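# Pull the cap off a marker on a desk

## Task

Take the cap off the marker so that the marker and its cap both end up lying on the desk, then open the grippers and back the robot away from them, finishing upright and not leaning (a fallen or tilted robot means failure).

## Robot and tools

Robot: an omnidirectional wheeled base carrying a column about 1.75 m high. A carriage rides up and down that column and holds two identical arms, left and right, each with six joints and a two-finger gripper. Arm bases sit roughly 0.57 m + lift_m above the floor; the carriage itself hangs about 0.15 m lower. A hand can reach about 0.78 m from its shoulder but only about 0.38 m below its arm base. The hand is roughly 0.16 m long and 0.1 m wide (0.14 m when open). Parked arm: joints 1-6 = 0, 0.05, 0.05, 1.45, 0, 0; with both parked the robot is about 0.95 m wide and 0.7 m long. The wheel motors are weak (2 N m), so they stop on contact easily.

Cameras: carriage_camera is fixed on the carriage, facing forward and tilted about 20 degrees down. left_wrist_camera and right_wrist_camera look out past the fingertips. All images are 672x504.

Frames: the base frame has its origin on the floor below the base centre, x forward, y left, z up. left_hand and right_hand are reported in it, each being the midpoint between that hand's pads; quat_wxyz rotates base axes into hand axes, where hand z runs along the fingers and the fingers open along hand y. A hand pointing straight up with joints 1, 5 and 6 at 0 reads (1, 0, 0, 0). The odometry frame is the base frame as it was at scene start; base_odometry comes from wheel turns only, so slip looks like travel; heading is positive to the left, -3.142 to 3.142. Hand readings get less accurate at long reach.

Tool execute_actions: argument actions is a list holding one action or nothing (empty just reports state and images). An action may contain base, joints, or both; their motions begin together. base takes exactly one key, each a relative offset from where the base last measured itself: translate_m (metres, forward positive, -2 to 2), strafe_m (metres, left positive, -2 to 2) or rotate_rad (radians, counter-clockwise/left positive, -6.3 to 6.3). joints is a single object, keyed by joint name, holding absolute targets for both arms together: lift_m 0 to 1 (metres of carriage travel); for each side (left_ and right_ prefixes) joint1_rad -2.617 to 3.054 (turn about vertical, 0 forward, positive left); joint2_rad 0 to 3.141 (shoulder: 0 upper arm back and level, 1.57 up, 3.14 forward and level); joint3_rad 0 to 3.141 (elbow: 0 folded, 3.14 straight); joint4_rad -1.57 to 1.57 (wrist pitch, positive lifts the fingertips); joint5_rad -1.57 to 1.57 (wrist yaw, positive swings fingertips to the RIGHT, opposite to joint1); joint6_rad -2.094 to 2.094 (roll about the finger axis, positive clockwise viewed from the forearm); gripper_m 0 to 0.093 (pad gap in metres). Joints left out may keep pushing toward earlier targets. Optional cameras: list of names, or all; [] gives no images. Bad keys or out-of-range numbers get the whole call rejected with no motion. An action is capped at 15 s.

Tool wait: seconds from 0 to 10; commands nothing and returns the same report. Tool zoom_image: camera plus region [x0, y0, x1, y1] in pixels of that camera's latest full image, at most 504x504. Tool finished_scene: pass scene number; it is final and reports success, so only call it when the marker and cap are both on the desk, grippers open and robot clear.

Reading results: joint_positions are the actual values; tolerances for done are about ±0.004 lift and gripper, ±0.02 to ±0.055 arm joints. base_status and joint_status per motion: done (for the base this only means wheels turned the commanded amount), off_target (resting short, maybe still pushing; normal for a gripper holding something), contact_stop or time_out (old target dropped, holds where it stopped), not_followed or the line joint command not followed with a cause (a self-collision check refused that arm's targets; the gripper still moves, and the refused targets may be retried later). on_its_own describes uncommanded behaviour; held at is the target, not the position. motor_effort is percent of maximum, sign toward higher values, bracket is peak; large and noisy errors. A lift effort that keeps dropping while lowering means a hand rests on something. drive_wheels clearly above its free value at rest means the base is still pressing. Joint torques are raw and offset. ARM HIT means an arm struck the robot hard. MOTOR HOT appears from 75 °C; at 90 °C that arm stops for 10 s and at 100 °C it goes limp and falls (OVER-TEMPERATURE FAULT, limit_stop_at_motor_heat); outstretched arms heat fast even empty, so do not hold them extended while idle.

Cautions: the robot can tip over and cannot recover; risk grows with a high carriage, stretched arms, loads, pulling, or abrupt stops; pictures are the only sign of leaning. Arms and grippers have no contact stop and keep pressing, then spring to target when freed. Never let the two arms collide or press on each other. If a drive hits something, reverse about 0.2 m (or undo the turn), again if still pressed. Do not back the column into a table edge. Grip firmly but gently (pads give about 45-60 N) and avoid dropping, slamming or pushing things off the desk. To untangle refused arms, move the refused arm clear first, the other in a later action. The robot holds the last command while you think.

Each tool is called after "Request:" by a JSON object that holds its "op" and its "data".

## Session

Request:
{"op": "execute_actions", "data": {"actions": [], "cameras": ["carriage_camera"]}}

Scene clock: 0.00 s.
Joint torques (N m, as the arm reports them, + toward a larger angle): no reading
base_odometry: x=+0.000 y=+0.000 heading=+0.000 (m, m, rad; odometry frame)
base_status: not commanded
joint_positions: lift_m=+0.303 left_joint1_rad=+0.017 left_joint2_rad=+0.058 left_joint3_rad=+0.048 left_joint4_rad=+1.477 left_joint5_rad=+0.032 left_joint6_rad=-0.060 left_gripper_m=+0.095 right_joint1_rad=-0.001 right_joint2_rad=+0.039 right_joint3_rad=+0.047 right_joint4_rad=+1.467 right_joint5_rad=-0.037 right_joint6_rad=-0.032 right_gripper_m=+0.095
joint_status: not commanded
motor_effort: lift_m=+26 drive_wheels=+9 (%)
left_hand: x=+0.3093 y=+0.3046 z=+1.3004 quat_wxyz=(+0.998, +0.014, +0.052, -0.022) (m; base frame)
right_hand: x=+0.3059 y=-0.3033 z=+1.2999 quat_wxyz=(+0.999, -0.019, +0.047, -0.015) (m; base frame)
pictures: carriage_camera
Images, in order (width x height): carriage_camera 672x504.

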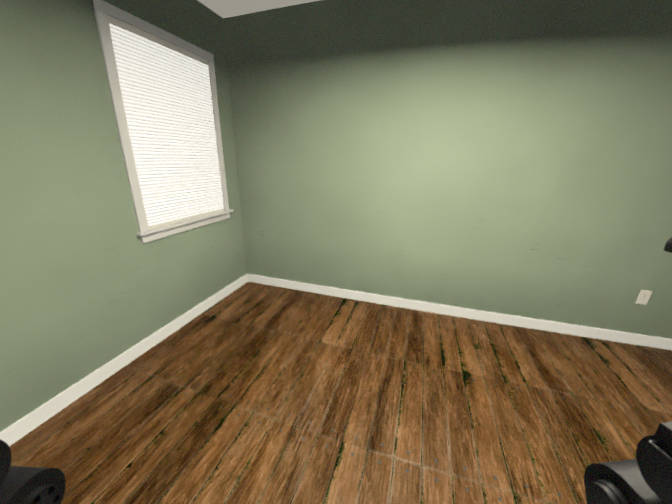

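Request:
{"op": "execute_actions", "data": {"actions": [{"base":{"rotate_rad":-1.9}}], "cameras": ["carriage_camera"]}}

Scene clock: 5.80 s.
Joint torques (N m, as the arm reports them, + toward a larger angle): left_arm=[-0.18  4.65  6.09 -0.45 -0.11  0.02] | right_arm=[-0.39  4.48  5.77 -0.35  0.09 -0.02]
base_odometry: x=+0.000 y=+0.000 heading=-1.899 (m, m, rad; odometry frame)
base_status: done
joint_positions: lift_m=+0.303 left_joint1_rad=+0.017 left_joint2_rad=+0.058 left_joint3_rad=+0.048 left_joint4_rad=+1.477 left_joint5_rad=+0.032 left_joint6_rad=-0.060 left_gripper_m=+0.095 right_joint1_rad=-0.001 right_joint2_rad=+0.039 right_joint3_rad=+0.047 right_joint4_rad=+1.467 right_joint5_rad=-0.037 right_joint6_rad=-0.032 right_gripper_m=+0.095
joint_status: not commanded
motor_effort: lift_m=+25(26) drive_wheels=+8(33) (%)
left_hand: x=+0.3094 y=+0.3046 z=+1.3004 quat_wxyz=(+0.998, +0.014, +0.052, -0.022) (m; base frame)
right_hand: x=+0.3059 y=-0.3033 z=+1.2999 quat_wxyz=(+0.999, -0.019, +0.047, -0.015) (m; base frame)
pictures: carriage_camera
Images, in order (width x height): carriage_camera 672x504.

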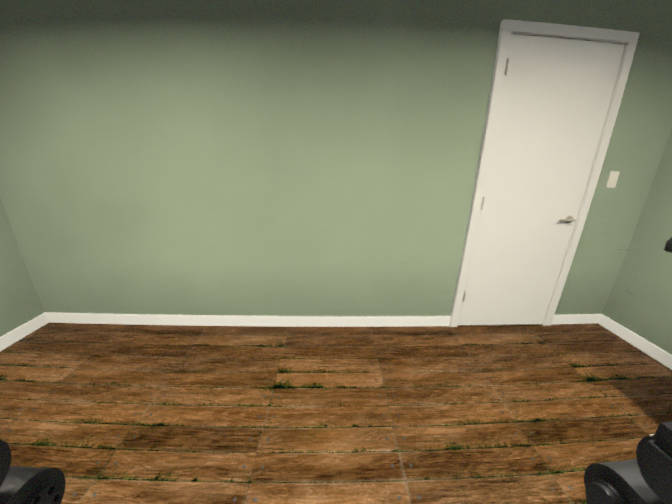

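Request:
{"op": "execute_actions", "data": {"actions": [{"base":{"rotate_rad":-1.56}}], "cameras": ["carriage_camera"]}}

Scene clock: 10.77 s.
Joint torques (N m, as the arm reports them, + toward a larger angle): left_arm=[-0.18  4.62  6.19 -0.45 -0.11  0.02] | right_arm=[-0.49  4.61  5.92 -0.35  0.08 -0.01]
base_odometry: x=+0.000 y=+0.000 heading=+2.825 (m, m, rad; odometry frame)
base_status: done
joint_positions: lift_m=+0.303 left_joint1_rad=+0.017 left_joint2_rad=+0.058 left_joint3_rad=+0.048 left_joint4_rad=+1.477 left_joint5_rad=+0.032 left_joint6_rad=-0.060 left_gripper_m=+0.095 right_joint1_rad=-0.001 right_joint2_rad=+0.039 right_joint3_rad=+0.047 right_joint4_rad=+1.467 right_joint5_rad=-0.037 right_joint6_rad=-0.032 right_gripper_m=+0.095
joint_status: not commanded
motor_effort: lift_m=+31(23) drive_wheels=+9(33) (%)
left_hand: x=+0.3095 y=+0.3046 z=+1.3004 quat_wxyz=(+0.998, +0.014, +0.053, -0.022) (m; base frame)
right_hand: x=+0.3059 y=-0.3033 z=+1.2999 quat_wxyz=(+0.999, -0.019, +0.047, -0.015) (m; base frame)
pictures: carriage_camera
Images, in order (width x height): carriage_camera 672x504.

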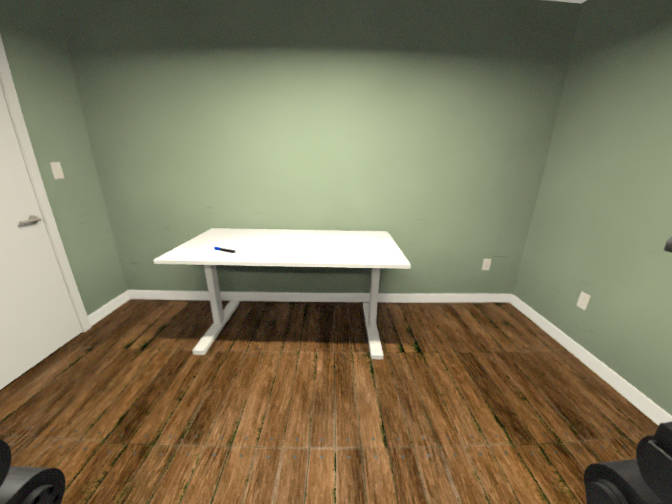

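Request:
{"op": "execute_actions", "data": {"actions": [{"base":{"strafe_m":0.55},"joints":{"left_joint2_rad":0.6,"left_joint3_rad":0.4,"left_joint4_rad":0,"right_joint1_rad":1.0,"right_joint2_rad":2.0,"right_joint3_rad":1.2,"right_joint4_rad":-0.15,"right_joint5_rad":0,"right_joint6_rad":0,"right_gripper_m":0.06,"left_joint1_rad":0.3}}], "cameras": []}}

Request:
{"op": "execute_actions", "data": {"actions": [{"base":{"translate_m":1.1}}]}}

Scene clock: 18.63 s.
Joint torques (N m, as the arm reports them, + toward a larger angle): left_arm=[ 0.4   0.2   8.94  2.34 -0.09  0.04] | right_arm=[ -0.07 -12.2    7.35   1.55   0.05   0.07]
base_odometry: x=-0.172 y=-0.523 heading=+2.824 (m, m, rad; odometry frame)
base_status: done
joint_positions: lift_m=+0.303 left_joint1_rad=+0.292 left_joint2_rad=+0.596 left_joint3_rad=+0.396 left_joint4_rad=+0.010 left_joint5_rad=+0.032 left_joint6_rad=-0.060 left_gripper_m=+0.095 right_joint1_rad=+0.995 right_joint2_rad=+2.006 right_joint3_rad=+1.190 right_joint4_rad=-0.158 right_joint5_rad=-0.002 right_joint6_rad=-0.007 right_gripper_m=+0.060
joint_status: all done
motor_effort: lift_m=+29(28) drive_wheels=-7(34) (%)
left_hand: x=+0.5659 y=+0.3892 z=+1.0947 quat_wxyz=(+0.634, -0.125, +0.761, +0.062) (m; base frame)
right_hand: x=+0.5436 y=+0.0940 z=+0.8816 quat_wxyz=(+0.258, -0.459, +0.838, +0.140) (m; base frame)
pictures: none
No camera images: the call's "cameras" was empty. Leave "cameras" out to get every camera's image.

Scene clock: 23.20 s.
Joint torques (N m, as the arm reports them, + toward a larger angle): left_arm=[ 0.38  0.23  8.92  2.35 -0.09  0.02] | right_arm=[  0.06 -12.11   7.48   1.59   0.06   0.06]
base_odometry: x=-1.217 y=-0.180 heading=+2.825 (m, m, rad; odometry frame)
base_status: done
joint_positions: lift_m=+0.303 left_joint1_rad=+0.292 left_joint2_rad=+0.596 left_joint3_rad=+0.396 left_joint4_rad=+0.010 left_joint5_rad=+0.032 left_joint6_rad=-0.060 left_gripper_m=+0.095 right_joint1_rad=+0.995 right_joint2_rad=+2.006 right_joint3_rad=+1.190 right_joint4_rad=-0.158 right_joint5_rad=-0.002 right_joint6_rad=-0.007 right_gripper_m=+0.060
joint_status: not commanded
motor_effort: lift_m=+28(28) drive_wheels=-7(33) (%)
left_hand: x=+0.5659 y=+0.3892 z=+1.0947 quat_wxyz=(+0.634, -0.125, +0.761, +0.062) (m; base frame)
right_hand: x=+0.5436 y=+0.0940 z=+0.8816 quat_wxyz=(+0.258, -0.459, +0.838, +0.140) (m; base frame)
pictures: carriage_camera, left_wrist_camera, right_wrist_camera
Images, in order (width x height): carriage_camera 672x504, left_wrist_camera 672x504, right_wrist_camera 672x504.

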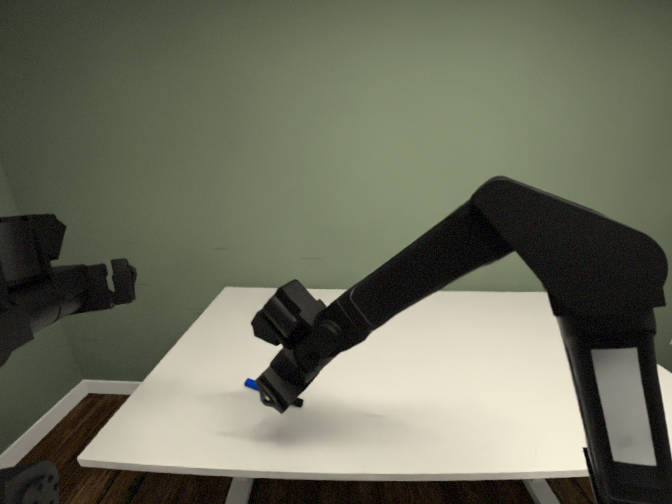

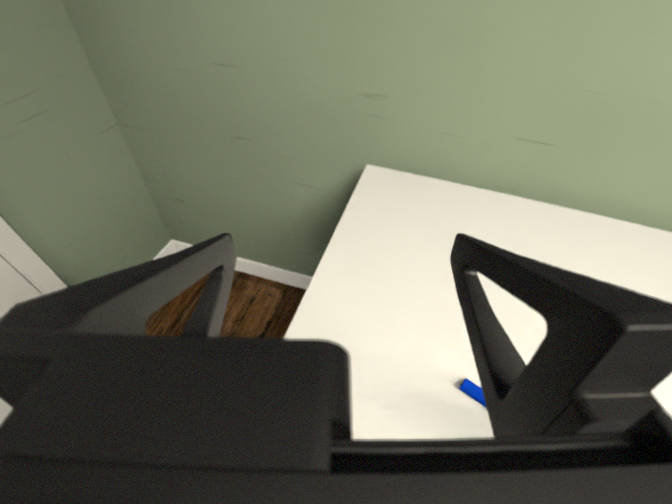

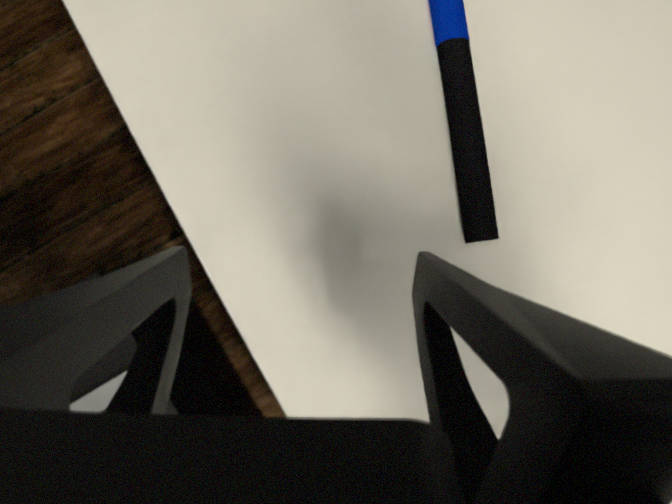

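Request:
{"op": "execute_actions", "data": {"actions": [{"base":{"translate_m":0.092},"joints":{"right_joint6_rad":-0.12,"lift_m":0.2}}]}}

Scene clock: 27.90 s.
Joint torques (N m, as the arm reports them, + toward a larger angle): left_arm=[ 0.37  0.22  8.88  2.45 -0.09  0.03] | right_arm=[ -0.16 -12.11   7.47   1.58   0.04  -0.14]
base_odometry: x=-1.305 y=-0.151 heading=+2.825 (m, m, rad; odometry frame)
base_status: done
joint_positions: lift_m=+0.200 left_joint1_rad=+0.292 left_joint2_rad=+0.596 left_joint3_rad=+0.396 left_joint4_rad=+0.000 left_joint5_rad=+0.032 left_joint6_rad=-0.060 left_gripper_m=+0.095 right_joint1_rad=+0.995 right_joint2_rad=+2.005 right_joint3_rad=+1.190 right_joint4_rad=-0.157 right_joint5_rad=-0.002 right_joint6_rad=-0.112 right_gripper_m=+0.060
joint_status: all done
motor_effort: lift_m=+21(25) drive_wheels=-6(37) (%)
left_hand: x=+0.5655 y=+0.3890 z=+0.9900 quat_wxyz=(+0.630, -0.125, +0.764, +0.061) (m; base frame)
right_hand: x=+0.5436 y=+0.0943 z=+0.7796 quat_wxyz=(+0.266, -0.503, +0.813, +0.127) (m; base frame)
pictures: carriage_camera, left_wrist_camera, right_wrist_camera
Images, in order (width x height): carriage_camera 672x504, left_wrist_camera 672x504, right_wrist_camera 672x504.

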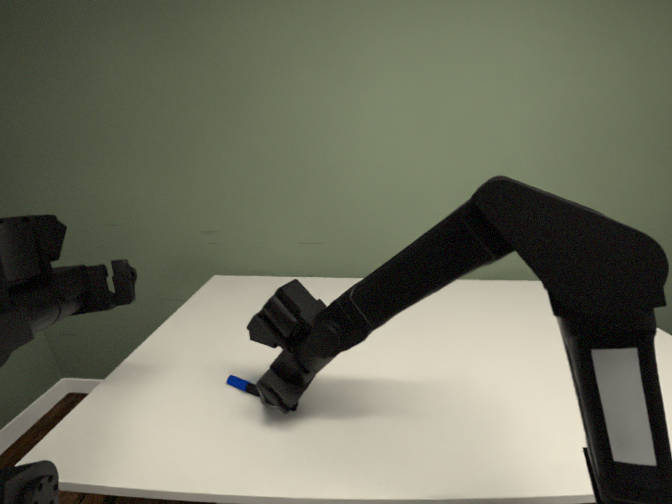

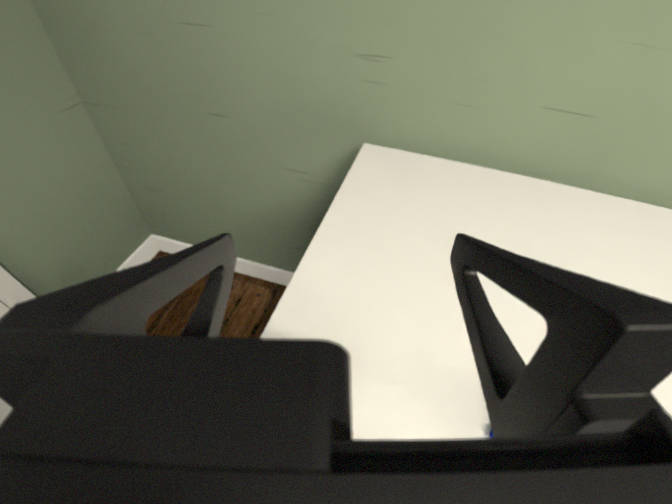

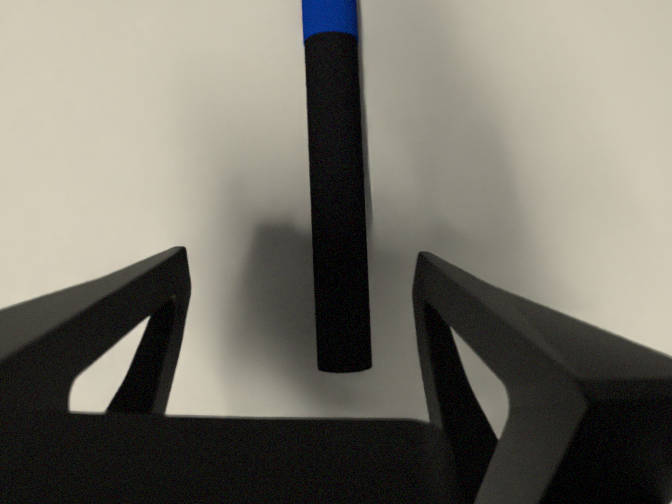

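Request:
{"op": "execute_actions", "data": {"actions": [{"base":{"translate_m":0.02},"joints":{"right_joint6_rad":-0.17}}], "cameras": []}}

Request:
{"op": "execute_actions", "data": {"actions": [{"base":{"strafe_m":0.011},"joints":{"lift_m":0.158}}], "cameras": ["right_wrist_camera"]}}

Request:
{"op": "execute_actions", "data": {"actions": [{"joints":{"right_gripper_m":0.0,"left_joint1_rad":0,"left_joint2_rad":0.9,"left_joint3_rad":0.33,"left_joint4_rad":-0.03,"left_joint5_rad":0,"left_joint6_rad":-1.57,"left_gripper_m":0.06}}], "cameras": ["right_wrist_camera"]}}

Request:
{"op": "execute_actions", "data": {"actions": [{"joints":{"lift_m":0.22,"right_joint1_rad":0.88,"right_joint2_rad":1.75,"right_joint3_rad":1.0,"right_joint4_rad":-0.21}}]}}

Scene clock: 34.80 s.
Joint torques (N m, as the arm reports them, + toward a larger angle): left_arm=[ 0.37  0.2   8.94  2.44 -0.09  0.03] | right_arm=[ -0.08 -12.13   7.45   1.61   0.04  -0.16]
base_odometry: x=-1.324 y=-0.145 heading=+2.825 (m, m, rad; odometry frame)
base_status: done
joint_positions: lift_m=+0.200 left_joint1_rad=+0.292 left_joint2_rad=+0.596 left_joint3_rad=+0.396 left_joint4_rad=+0.000 left_joint5_rad=+0.032 left_joint6_rad=-0.060 left_gripper_m=+0.095 right_joint1_rad=+0.995 right_joint2_rad=+2.005 right_joint3_rad=+1.190 right_joint4_rad=-0.157 right_joint5_rad=-0.002 right_joint6_rad=-0.161 right_gripper_m=+0.060
joint_status: all done
motor_effort: lift_m=+26(25) drive_wheels=-5(33) (%)
left_hand: x=+0.5655 y=+0.3890 z=+0.9900 quat_wxyz=(+0.630, -0.125, +0.764, +0.061) (m; base frame)
right_hand: x=+0.5436 y=+0.0943 z=+0.7796 quat_wxyz=(+0.269, -0.522, +0.800, +0.120) (m; base frame)
pictures: none
No camera images: the call's "cameras" was empty. Leave "cameras" out to get every camera's image.

Scene clock: 35.60 s.
Joint torques (N m, as the arm reports them, + toward a larger angle): left_arm=[ 0.42  0.2   8.97  2.49 -0.09  0.03] | right_arm=[ -0.1  -12.36   7.29   1.6    0.03  -0.15]
base_odometry: x=-1.327 y=-0.156 heading=+2.825 (m, m, rad; odometry frame)
base_status: done
joint_positions: lift_m=+0.158 left_joint1_rad=+0.292 left_joint2_rad=+0.596 left_joint3_rad=+0.396 left_joint4_rad=-0.001 left_joint5_rad=+0.032 left_joint6_rad=-0.060 left_gripper_m=+0.095 right_joint1_rad=+0.995 right_joint2_rad=+2.007 right_joint3_rad=+1.190 right_joint4_rad=-0.157 right_joint5_rad=-0.001 right_joint6_rad=-0.161 right_gripper_m=+0.060
joint_status: all done
motor_effort: lift_m=+24(23) drive_wheels=-4(21) (%)
left_hand: x=+0.5654 y=+0.3890 z=+0.9478 quat_wxyz=(+0.630, -0.125, +0.764, +0.061) (m; base frame)
right_hand: x=+0.5435 y=+0.0939 z=+0.7365 quat_wxyz=(+0.268, -0.523, +0.801, +0.119) (m; base frame)
pictures: right_wrist_camera
Images, in order (width x height): right_wrist_camera 672x504.

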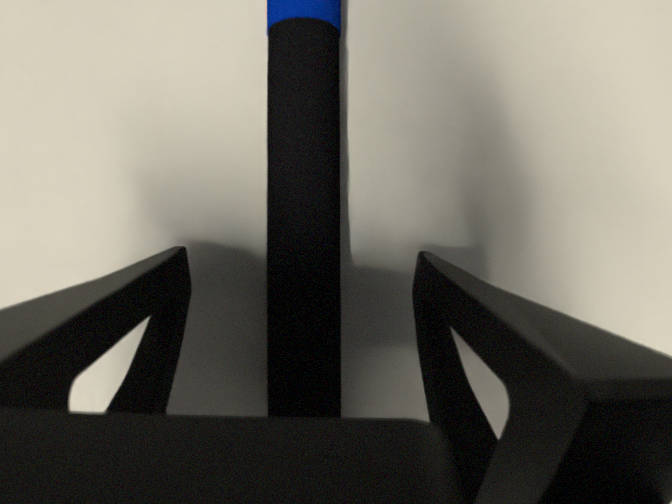

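Scene clock: 37.30 s.
Joint torques (N m, as the arm reports them, + toward a larger angle): left_arm=[-0.67 -1.09  7.13  2.14 -0.15  0.  ] | right_arm=[ -0.21 -12.37   7.29   1.52   0.05  -0.15]
base_odometry: x=-1.327 y=-0.156 heading=+2.825 (m, m, rad; odometry frame)
base_status: not commanded
joint_positions: lift_m=+0.158 left_joint1_rad=+0.007 left_joint2_rad=+0.890 left_joint3_rad=+0.345 left_joint4_rad=-0.023 left_joint5_rad=+0.001 left_joint6_rad=-1.561 left_gripper_m=+0.060 right_joint1_rad=+0.995 right_joint2_rad=+2.007 right_joint3_rad=+1.190 right_joint4_rad=-0.157 right_joint5_rad=-0.001 right_joint6_rad=-0.162 right_gripper_m=+0.017
joint_status: right_gripper_m off_target (ended at +0.017, target +0.000); the others done
motor_effort: lift_m=+23(23) drive_wheels=+4(5) (%)
left_hand: x=+0.5836 y=+0.3115 z=+0.8358 quat_wxyz=(+0.342, -0.619, +0.621, -0.337) (m; base frame)
right_hand: x=+0.5436 y=+0.0941 z=+0.7366 quat_wxyz=(+0.268, -0.523, +0.800, +0.120) (m; base frame)
pictures: right_wrist_camera
Images, in order (width x height): right_wrist_camera 672x504.

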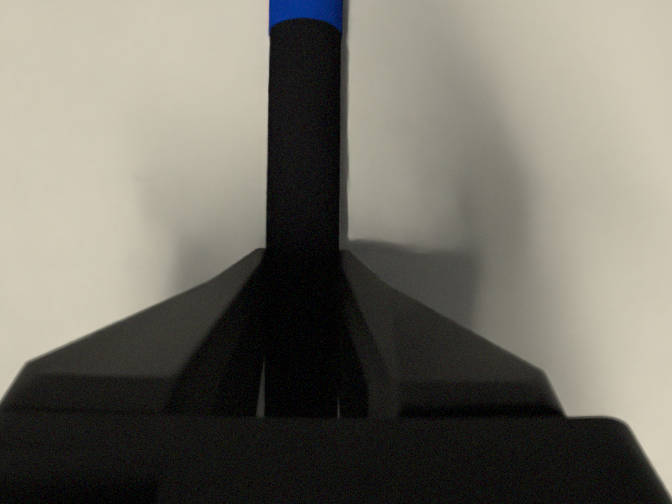

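Scene clock: 38.23 s.
Joint torques (N m, as the arm reports them, + toward a larger angle): left_arm=[-0.64 -1.09  7.57  2.15 -0.14  0.  ] | right_arm=[-0.05 -8.81  6.    1.57  0.02 -0.14]
base_odometry: x=-1.327 y=-0.156 heading=+2.825 (m, m, rad; odometry frame)
base_status: not commanded
joint_positions: lift_m=+0.220 left_joint1_rad=+0.007 left_joint2_rad=+0.890 left_joint3_rad=+0.339 left_joint4_rad=-0.023 left_joint5_rad=+0.001 left_joint6_rad=-1.561 left_gripper_m=+0.060 right_joint1_rad=+0.872 right_joint2_rad=+1.742 right_joint3_rad=+1.012 right_joint4_rad=-0.210 right_joint5_rad=+0.002 right_joint6_rad=-0.162 right_gripper_m=+0.017
joint_status: all done
motor_effort: lift_m=+27(33) drive_wheels=+5(6) (%)
left_hand: x=+0.5823 y=+0.3114 z=+0.8945 quat_wxyz=(+0.340, -0.620, +0.622, -0.335) (m; base frame)
right_hand: x=+0.5603 y=+0.0215 z=+0.8429 quat_wxyz=(+0.291, -0.470, +0.827, +0.107) (m; base frame)
pictures: carriage_camera, left_wrist_camera, right_wrist_camera
Images, in order (width x height): carriage_camera 672x504, left_wrist_camera 672x504, right_wrist_camera 672x504.

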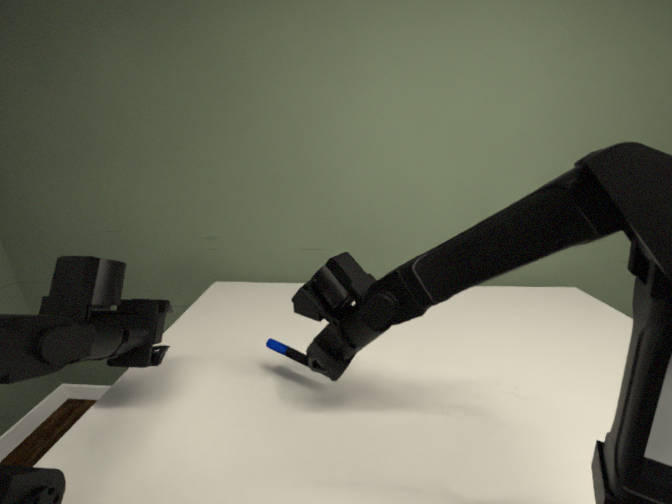

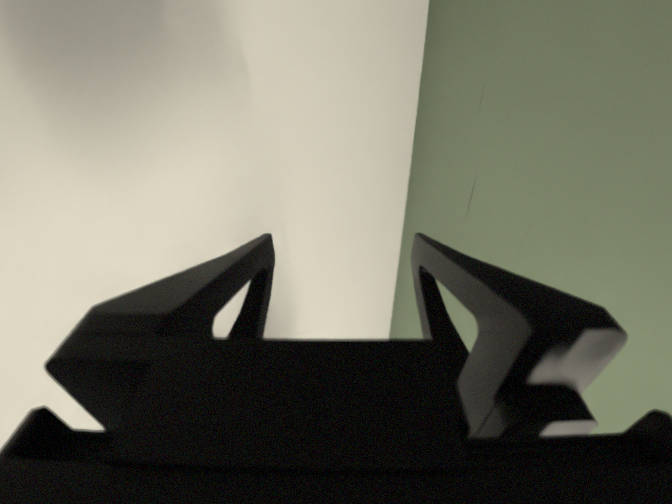

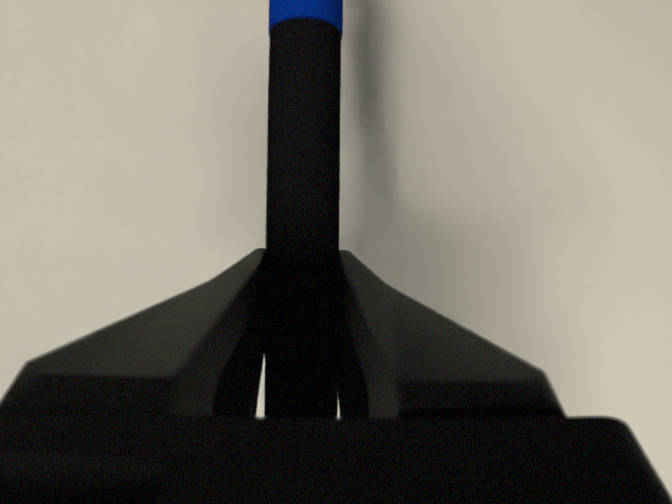

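Replicate the earlier configuration exactly.

Request:
{"op": "execute_actions", "data": {"actions": [{"joints":{"right_joint1_rad":0.925,"right_joint6_rad":0.015,"left_joint1_rad":-0.57}}], "cameras": []}}

Request:
{"op": "execute_actions", "data": {"actions": [{"joints":{"left_joint2_rad":1.5,"left_joint3_rad":0.42,"left_joint4_rad":0.51}}]}}

Scene clock: 42.30 s.
Joint torques (N m, as the arm reports them, + toward a larger angle): left_arm=[-0.68 -1.05  7.58  2.14 -0.15  0.  ] | right_arm=[-0.27 -8.63  6.    1.55  0.    0.07]
base_odometry: x=-1.327 y=-0.156 heading=+2.825 (m, m, rad; odometry frame)
base_status: not commanded
joint_positions: lift_m=+0.220 left_joint1_rad=-0.563 left_joint2_rad=+0.890 left_joint3_rad=+0.339 left_joint4_rad=-0.023 left_joint5_rad=+0.001 left_joint6_rad=-1.561 left_gripper_m=+0.060 right_joint1_rad=+0.922 right_joint2_rad=+1.742 right_joint3_rad=+1.012 right_joint4_rad=-0.210 right_joint5_rad=+0.001 right_joint6_rad=+0.007 right_gripper_m=+0.017
joint_status: all done
motor_effort: lift_m=+29(29) drive_wheels=+5(5) (%)
left_hand: x=+0.5359 y=+0.1492 z=+0.8945 quat_wxyz=(+0.233, -0.420, +0.771, -0.418) (m; base frame)
right_hand: x=+0.5434 y=+0.0351 z=+0.8429 quat_wxyz=(+0.278, -0.420, +0.853, +0.138) (m; base frame)
pictures: none
No camera images: the call's "cameras" was empty. Leave "cameras" out to get every camera's image.

Scene clock: 43.47 s.
Joint torques (N m, as the arm reports them, + toward a larger angle): left_arm=[-0.71 -4.8   6.77  2.29 -0.15  0.  ] | right_arm=[-0.37 -9.62  6.44  1.74 -0.23 -0.07]
base_odometry: x=-1.327 y=-0.156 heading=+2.825 (m, m, rad; odometry frame)
base_status: not commanded
joint_positions: lift_m=+0.220 left_joint1_rad=-0.563 left_joint2_rad=+1.484 left_joint3_rad=+0.417 left_joint4_rad=+0.505 left_joint5_rad=+0.002 left_joint6_rad=-1.562 left_gripper_m=+0.060 right_joint1_rad=+0.922 right_joint2_rad=+1.753 right_joint3_rad=+1.003 right_joint4_rad=-0.237 right_joint5_rad=+0.031 right_joint6_rad=+0.016 right_gripper_m=+0.017
joint_status: all done
motor_effort: lift_m=+30(27) drive_wheels=+5(5) (%)
left_hand: x=+0.5998 y=+0.1087 z=+0.8465 quat_wxyz=(+0.235, -0.419, +0.769, -0.423) (m; base frame)
right_hand: x=+0.5420 y=+0.0246 z=+0.8314 quat_wxyz=(+0.263, -0.415, +0.863, +0.117) (m; base frame)
pictures: carriage_camera, left_wrist_camera, right_wrist_camera
Images, in order (width x height): carriage_camera 672x504, left_wrist_camera 672x504, right_wrist_camera 672x504.

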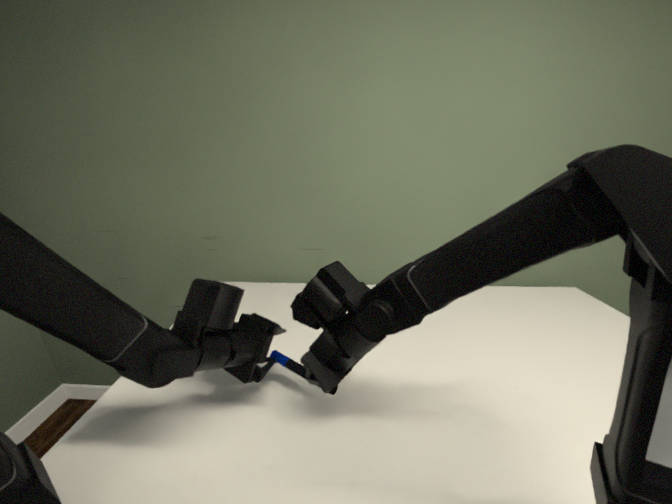

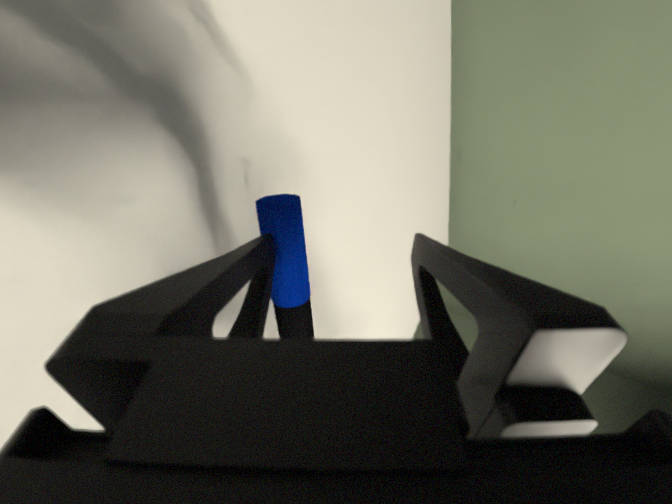

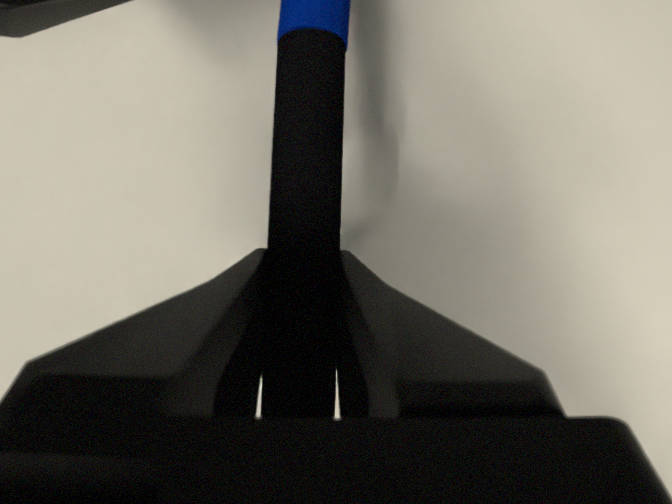

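Lower finger snagged the cap. Back off, dip the wrist.

Request:
{"op": "execute_actions", "data": {"actions": [{"joints":{"left_joint2_rad":1.25,"left_joint3_rad":0.36,"left_joint4_rad":0.25,"left_gripper_m":0.075,"right_joint2_rad":1.73,"right_joint3_rad":1.01,"right_joint4_rad":-0.17,"right_joint5_rad":0}}]}}

Scene clock: 47.37 s.
Joint torques (N m, as the arm reports them, + toward a larger angle): left_arm=[-0.68 -5.02  6.58  1.99 -0.16  0.01] | right_arm=[ -0.32 -10.76   7.57   1.82  -0.07  -0.04]
base_odometry: x=-1.327 y=-0.156 heading=+2.825 (m, m, rad; odometry frame)
base_status: not commanded
joint_positions: lift_m=+0.220 left_joint1_rad=-0.563 left_joint2_rad=+1.258 left_joint3_rad=+0.369 left_joint4_rad=+0.267 left_joint5_rad=+0.002 left_joint6_rad=-1.562 left_gripper_m=+0.075 right_joint1_rad=+0.922 right_joint2_rad=+1.750 right_joint3_rad=+1.003 right_joint4_rad=-0.196 right_joint5_rad=+0.011 right_joint6_rad=+0.016 right_gripper_m=+0.017
joint_status: all done
motor_effort: lift_m=+28(30) drive_wheels=+5(5) (%)
left_hand: x=+0.5690 y=+0.1281 z=+0.8557 quat_wxyz=(+0.222, -0.426, +0.781, -0.400) (m; base frame)
right_hand: x=+0.5443 y=+0.0334 z=+0.8381 quat_wxyz=(+0.277, -0.415, +0.856, +0.135) (m; base frame)
pictures: carriage_camera, left_wrist_camera, right_wrist_camera
Images, in order (width x height): carriage_camera 672x504, left_wrist_camera 672x504, right_wrist_camera 672x504.

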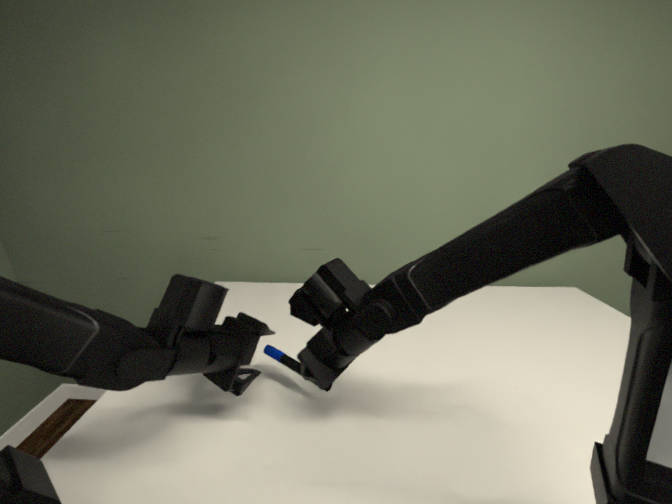

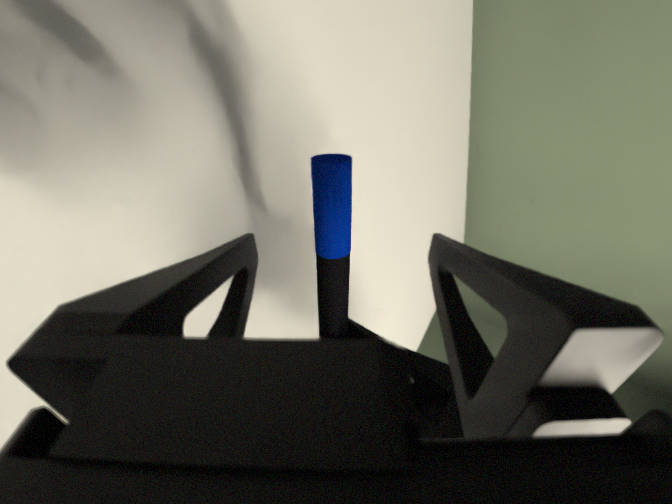

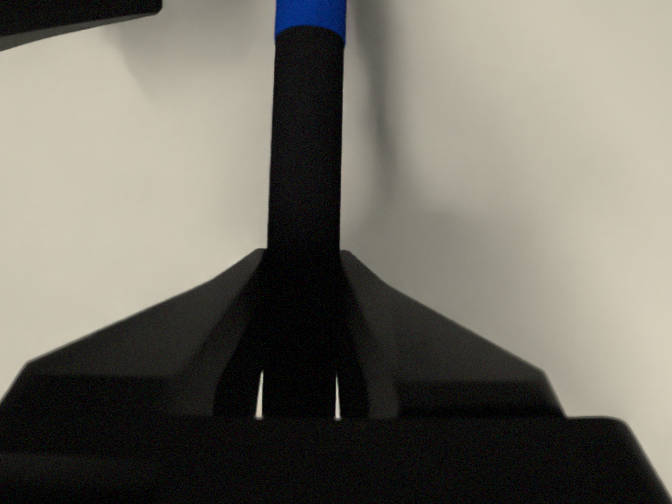

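Request:
{"op": "execute_actions", "data": {"actions": [{"joints":{"left_joint1_rad":-0.545,"left_joint2_rad":1.53,"left_joint3_rad":0.42,"left_joint4_rad":0.53}}]}}

Scene clock: 50.33 s.
Joint torques (N m, as the arm reports them, + toward a larger angle): left_arm=[ 0.43 -5.56  6.75  2.31 -0.16  0.01] | right_arm=[ -0.21 -10.92   7.37   1.8   -0.05  -0.02]
base_odometry: x=-1.327 y=-0.156 heading=+2.825 (m, m, rad; odometry frame)
base_status: not commanded
joint_positions: lift_m=+0.220 left_joint1_rad=-0.554 left_joint2_rad=+1.521 left_joint3_rad=+0.415 left_joint4_rad=+0.520 left_joint5_rad=+0.001 left_joint6_rad=-1.562 left_gripper_m=+0.075 right_joint1_rad=+0.922 right_joint2_rad=+1.750 right_joint3_rad=+1.003 right_joint4_rad=-0.195 right_joint5_rad=+0.010 right_joint6_rad=+0.016 right_gripper_m=+0.017
joint_status: all done
motor_effort: lift_m=+31(28) drive_wheels=+5(5) (%)
left_hand: x=+0.6008 y=+0.1120 z=+0.8357 quat_wxyz=(+0.231, -0.425, +0.772, -0.412) (m; base frame)
right_hand: x=+0.5442 y=+0.0337 z=+0.8382 quat_wxyz=(+0.278, -0.415, +0.856, +0.135) (m; base frame)
pictures: carriage_camera, left_wrist_camera, right_wrist_camera
Images, in order (width x height): carriage_camera 672x504, left_wrist_camera 672x504, right_wrist_camera 672x504.

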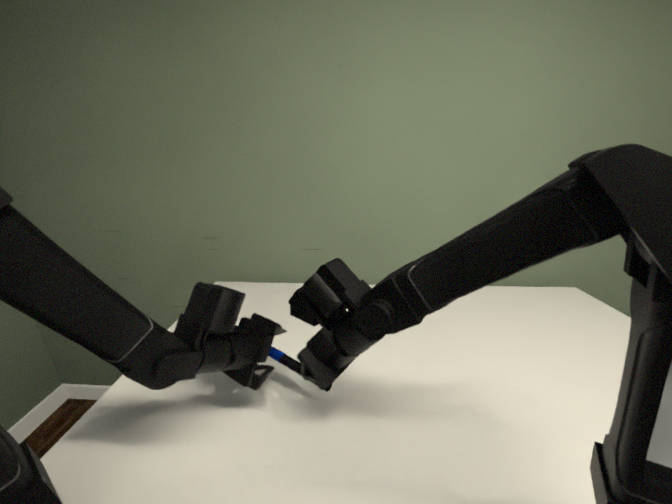

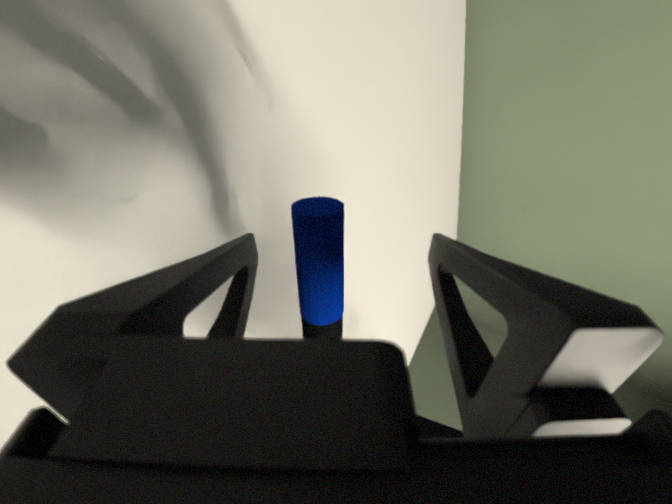

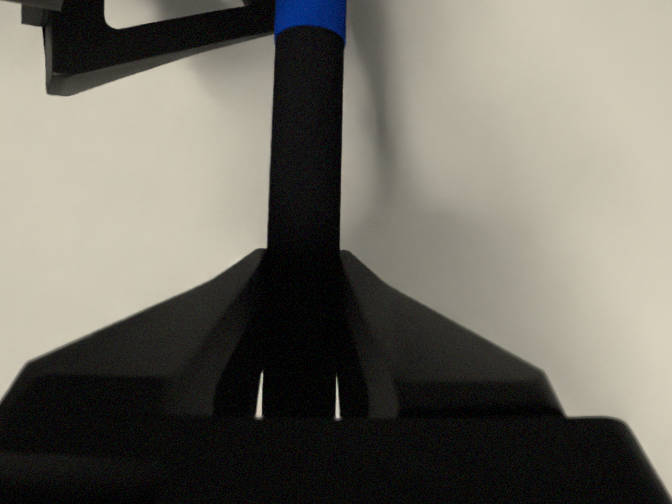

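Request:
{"op": "execute_actions", "data": {"actions": [{"joints":{"left_joint1_rad":-0.53,"left_joint4_rad":0.47,"left_gripper_m":0.05}}], "cameras": ["left_wrist_camera"]}}

Request:
{"op": "execute_actions", "data": {"actions": [{"joints":{"left_gripper_m":0}}], "cameras": ["left_wrist_camera"]}}

Request:
{"op": "execute_actions", "data": {"actions": [{"joints":{"left_joint1_rad":-0.15,"lift_m":0.3}}]}}

Scene clock: 57.80 s.
Joint torques (N m, as the arm reports them, + toward a larger angle): left_arm=[ 0.52 -5.5   6.68  2.08 -0.17  0.  ] | right_arm=[ -0.39 -11.07   7.35   1.8   -0.04  -0.03]
base_odometry: x=-1.327 y=-0.156 heading=+2.825 (m, m, rad; odometry frame)
base_status: not commanded
joint_positions: lift_m=+0.220 left_joint1_rad=-0.539 left_joint2_rad=+1.521 left_joint3_rad=+0.415 left_joint4_rad=+0.480 left_joint5_rad=+0.001 left_joint6_rad=-1.562 left_gripper_m=+0.050 right_joint1_rad=+0.922 right_joint2_rad=+1.750 right_joint3_rad=+1.003 right_joint4_rad=-0.195 right_joint5_rad=+0.010 right_joint6_rad=+0.016 right_gripper_m=+0.017
joint_status: all done
motor_effort: lift_m=+27(27) drive_wheels=+5(5) (%)
left_hand: x=+0.5989 y=+0.1195 z=+0.8278 quat_wxyz=(+0.226, -0.435, +0.777, -0.395) (m; base frame)
right_hand: x=+0.5442 y=+0.0337 z=+0.8382 quat_wxyz=(+0.278, -0.415, +0.856, +0.135) (m; base frame)
pictures: left_wrist_camera
Images, in order (width x height): left_wrist_camera 672x504.

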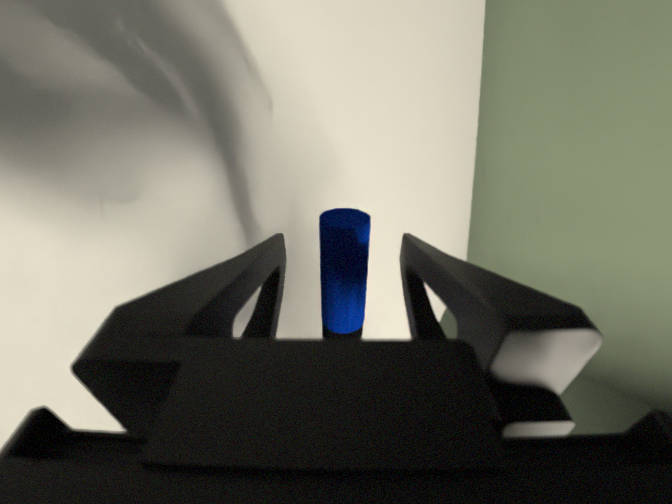

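Scene clock: 58.40 s.
Joint torques (N m, as the arm reports them, + toward a larger angle): left_arm=[ 0.48 -5.5   6.72  2.05 -0.16  0.  ] | right_arm=[ -0.41 -10.99   7.33   1.81  -0.06  -0.04]
base_odometry: x=-1.327 y=-0.156 heading=+2.825 (m, m, rad; odometry frame)
base_status: not commanded
joint_positions: lift_m=+0.220 left_joint1_rad=-0.539 left_joint2_rad=+1.521 left_joint3_rad=+0.415 left_joint4_rad=+0.480 left_joint5_rad=+0.001 left_joint6_rad=-1.562 left_gripper_m=+0.018 right_joint1_rad=+0.922 right_joint2_rad=+1.750 right_joint3_rad=+1.003 right_joint4_rad=-0.195 right_joint5_rad=+0.010 right_joint6_rad=+0.016 right_gripper_m=+0.017
joint_status: left_gripper_m off_target (ended at +0.018, target +0.000)
motor_effort: lift_m=+29(30) drive_wheels=+5(5) (%)
left_hand: x=+0.5989 y=+0.1195 z=+0.8278 quat_wxyz=(+0.226, -0.435, +0.777, -0.395) (m; base frame)
right_hand: x=+0.5442 y=+0.0337 z=+0.8382 quat_wxyz=(+0.277, -0.415, +0.856, +0.135) (m; base frame)
pictures: left_wrist_camera
Images, in order (width x height): left_wrist_camera 672x504.

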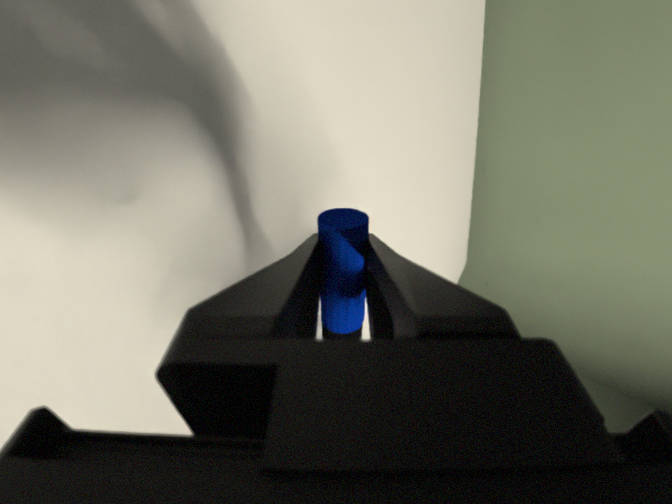

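Scene clock: 59.40 s.
Joint torques (N m, as the arm reports them, + toward a larger angle): left_arm=[ 0.1  -5.52  6.71  2.08 -0.14  0.  ] | right_arm=[ -0.33 -10.17   7.46   1.7    0.02  -0.04]
base_odometry: x=-1.327 y=-0.156 heading=+2.825 (m, m, rad; odometry frame)
base_status: not commanded
joint_positions: lift_m=+0.300 left_joint1_rad=-0.155 left_joint2_rad=+1.521 left_joint3_rad=+0.415 left_joint4_rad=+0.477 left_joint5_rad=+0.001 left_joint6_rad=-1.562 left_gripper_m=+0.018 right_joint1_rad=+0.922 right_joint2_rad=+1.739 right_joint3_rad=+1.003 right_joint4_rad=-0.182 right_joint5_rad=+0.005 right_joint6_rad=+0.016 right_gripper_m=+0.017
joint_status: all done
motor_effort: lift_m=+30(31) drive_wheels=+4(6) (%)
left_hand: x=+0.6466 y=+0.2525 z=+0.9070 quat_wxyz=(+0.296, -0.576, +0.680, -0.344) (m; base frame)
right_hand: x=+0.5455 y=+0.0368 z=+0.9247 quat_wxyz=(+0.287, -0.414, +0.852, +0.143) (m; base frame)
pictures: carriage_camera, left_wrist_camera, right_wrist_camera
Images, in order (width x height): carriage_camera 672x504, left_wrist_camera 672x504, right_wrist_camera 672x504.

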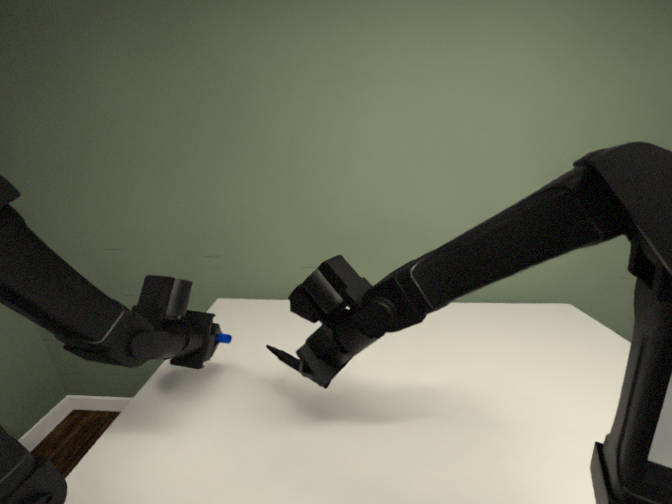

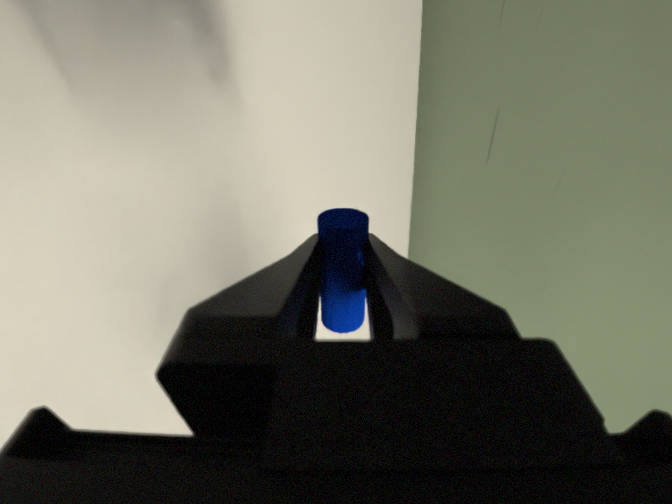

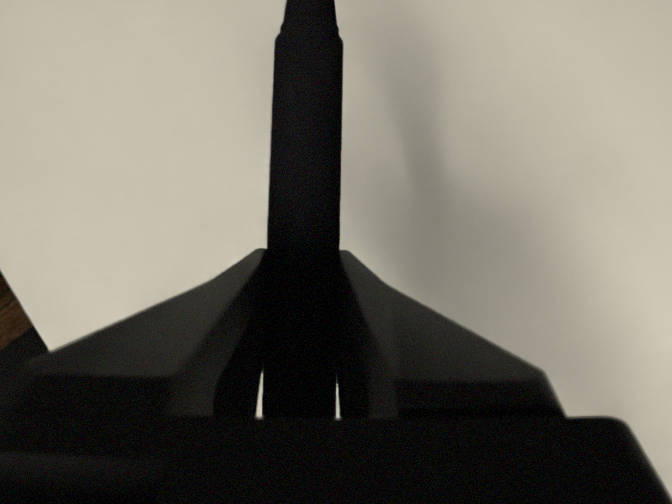

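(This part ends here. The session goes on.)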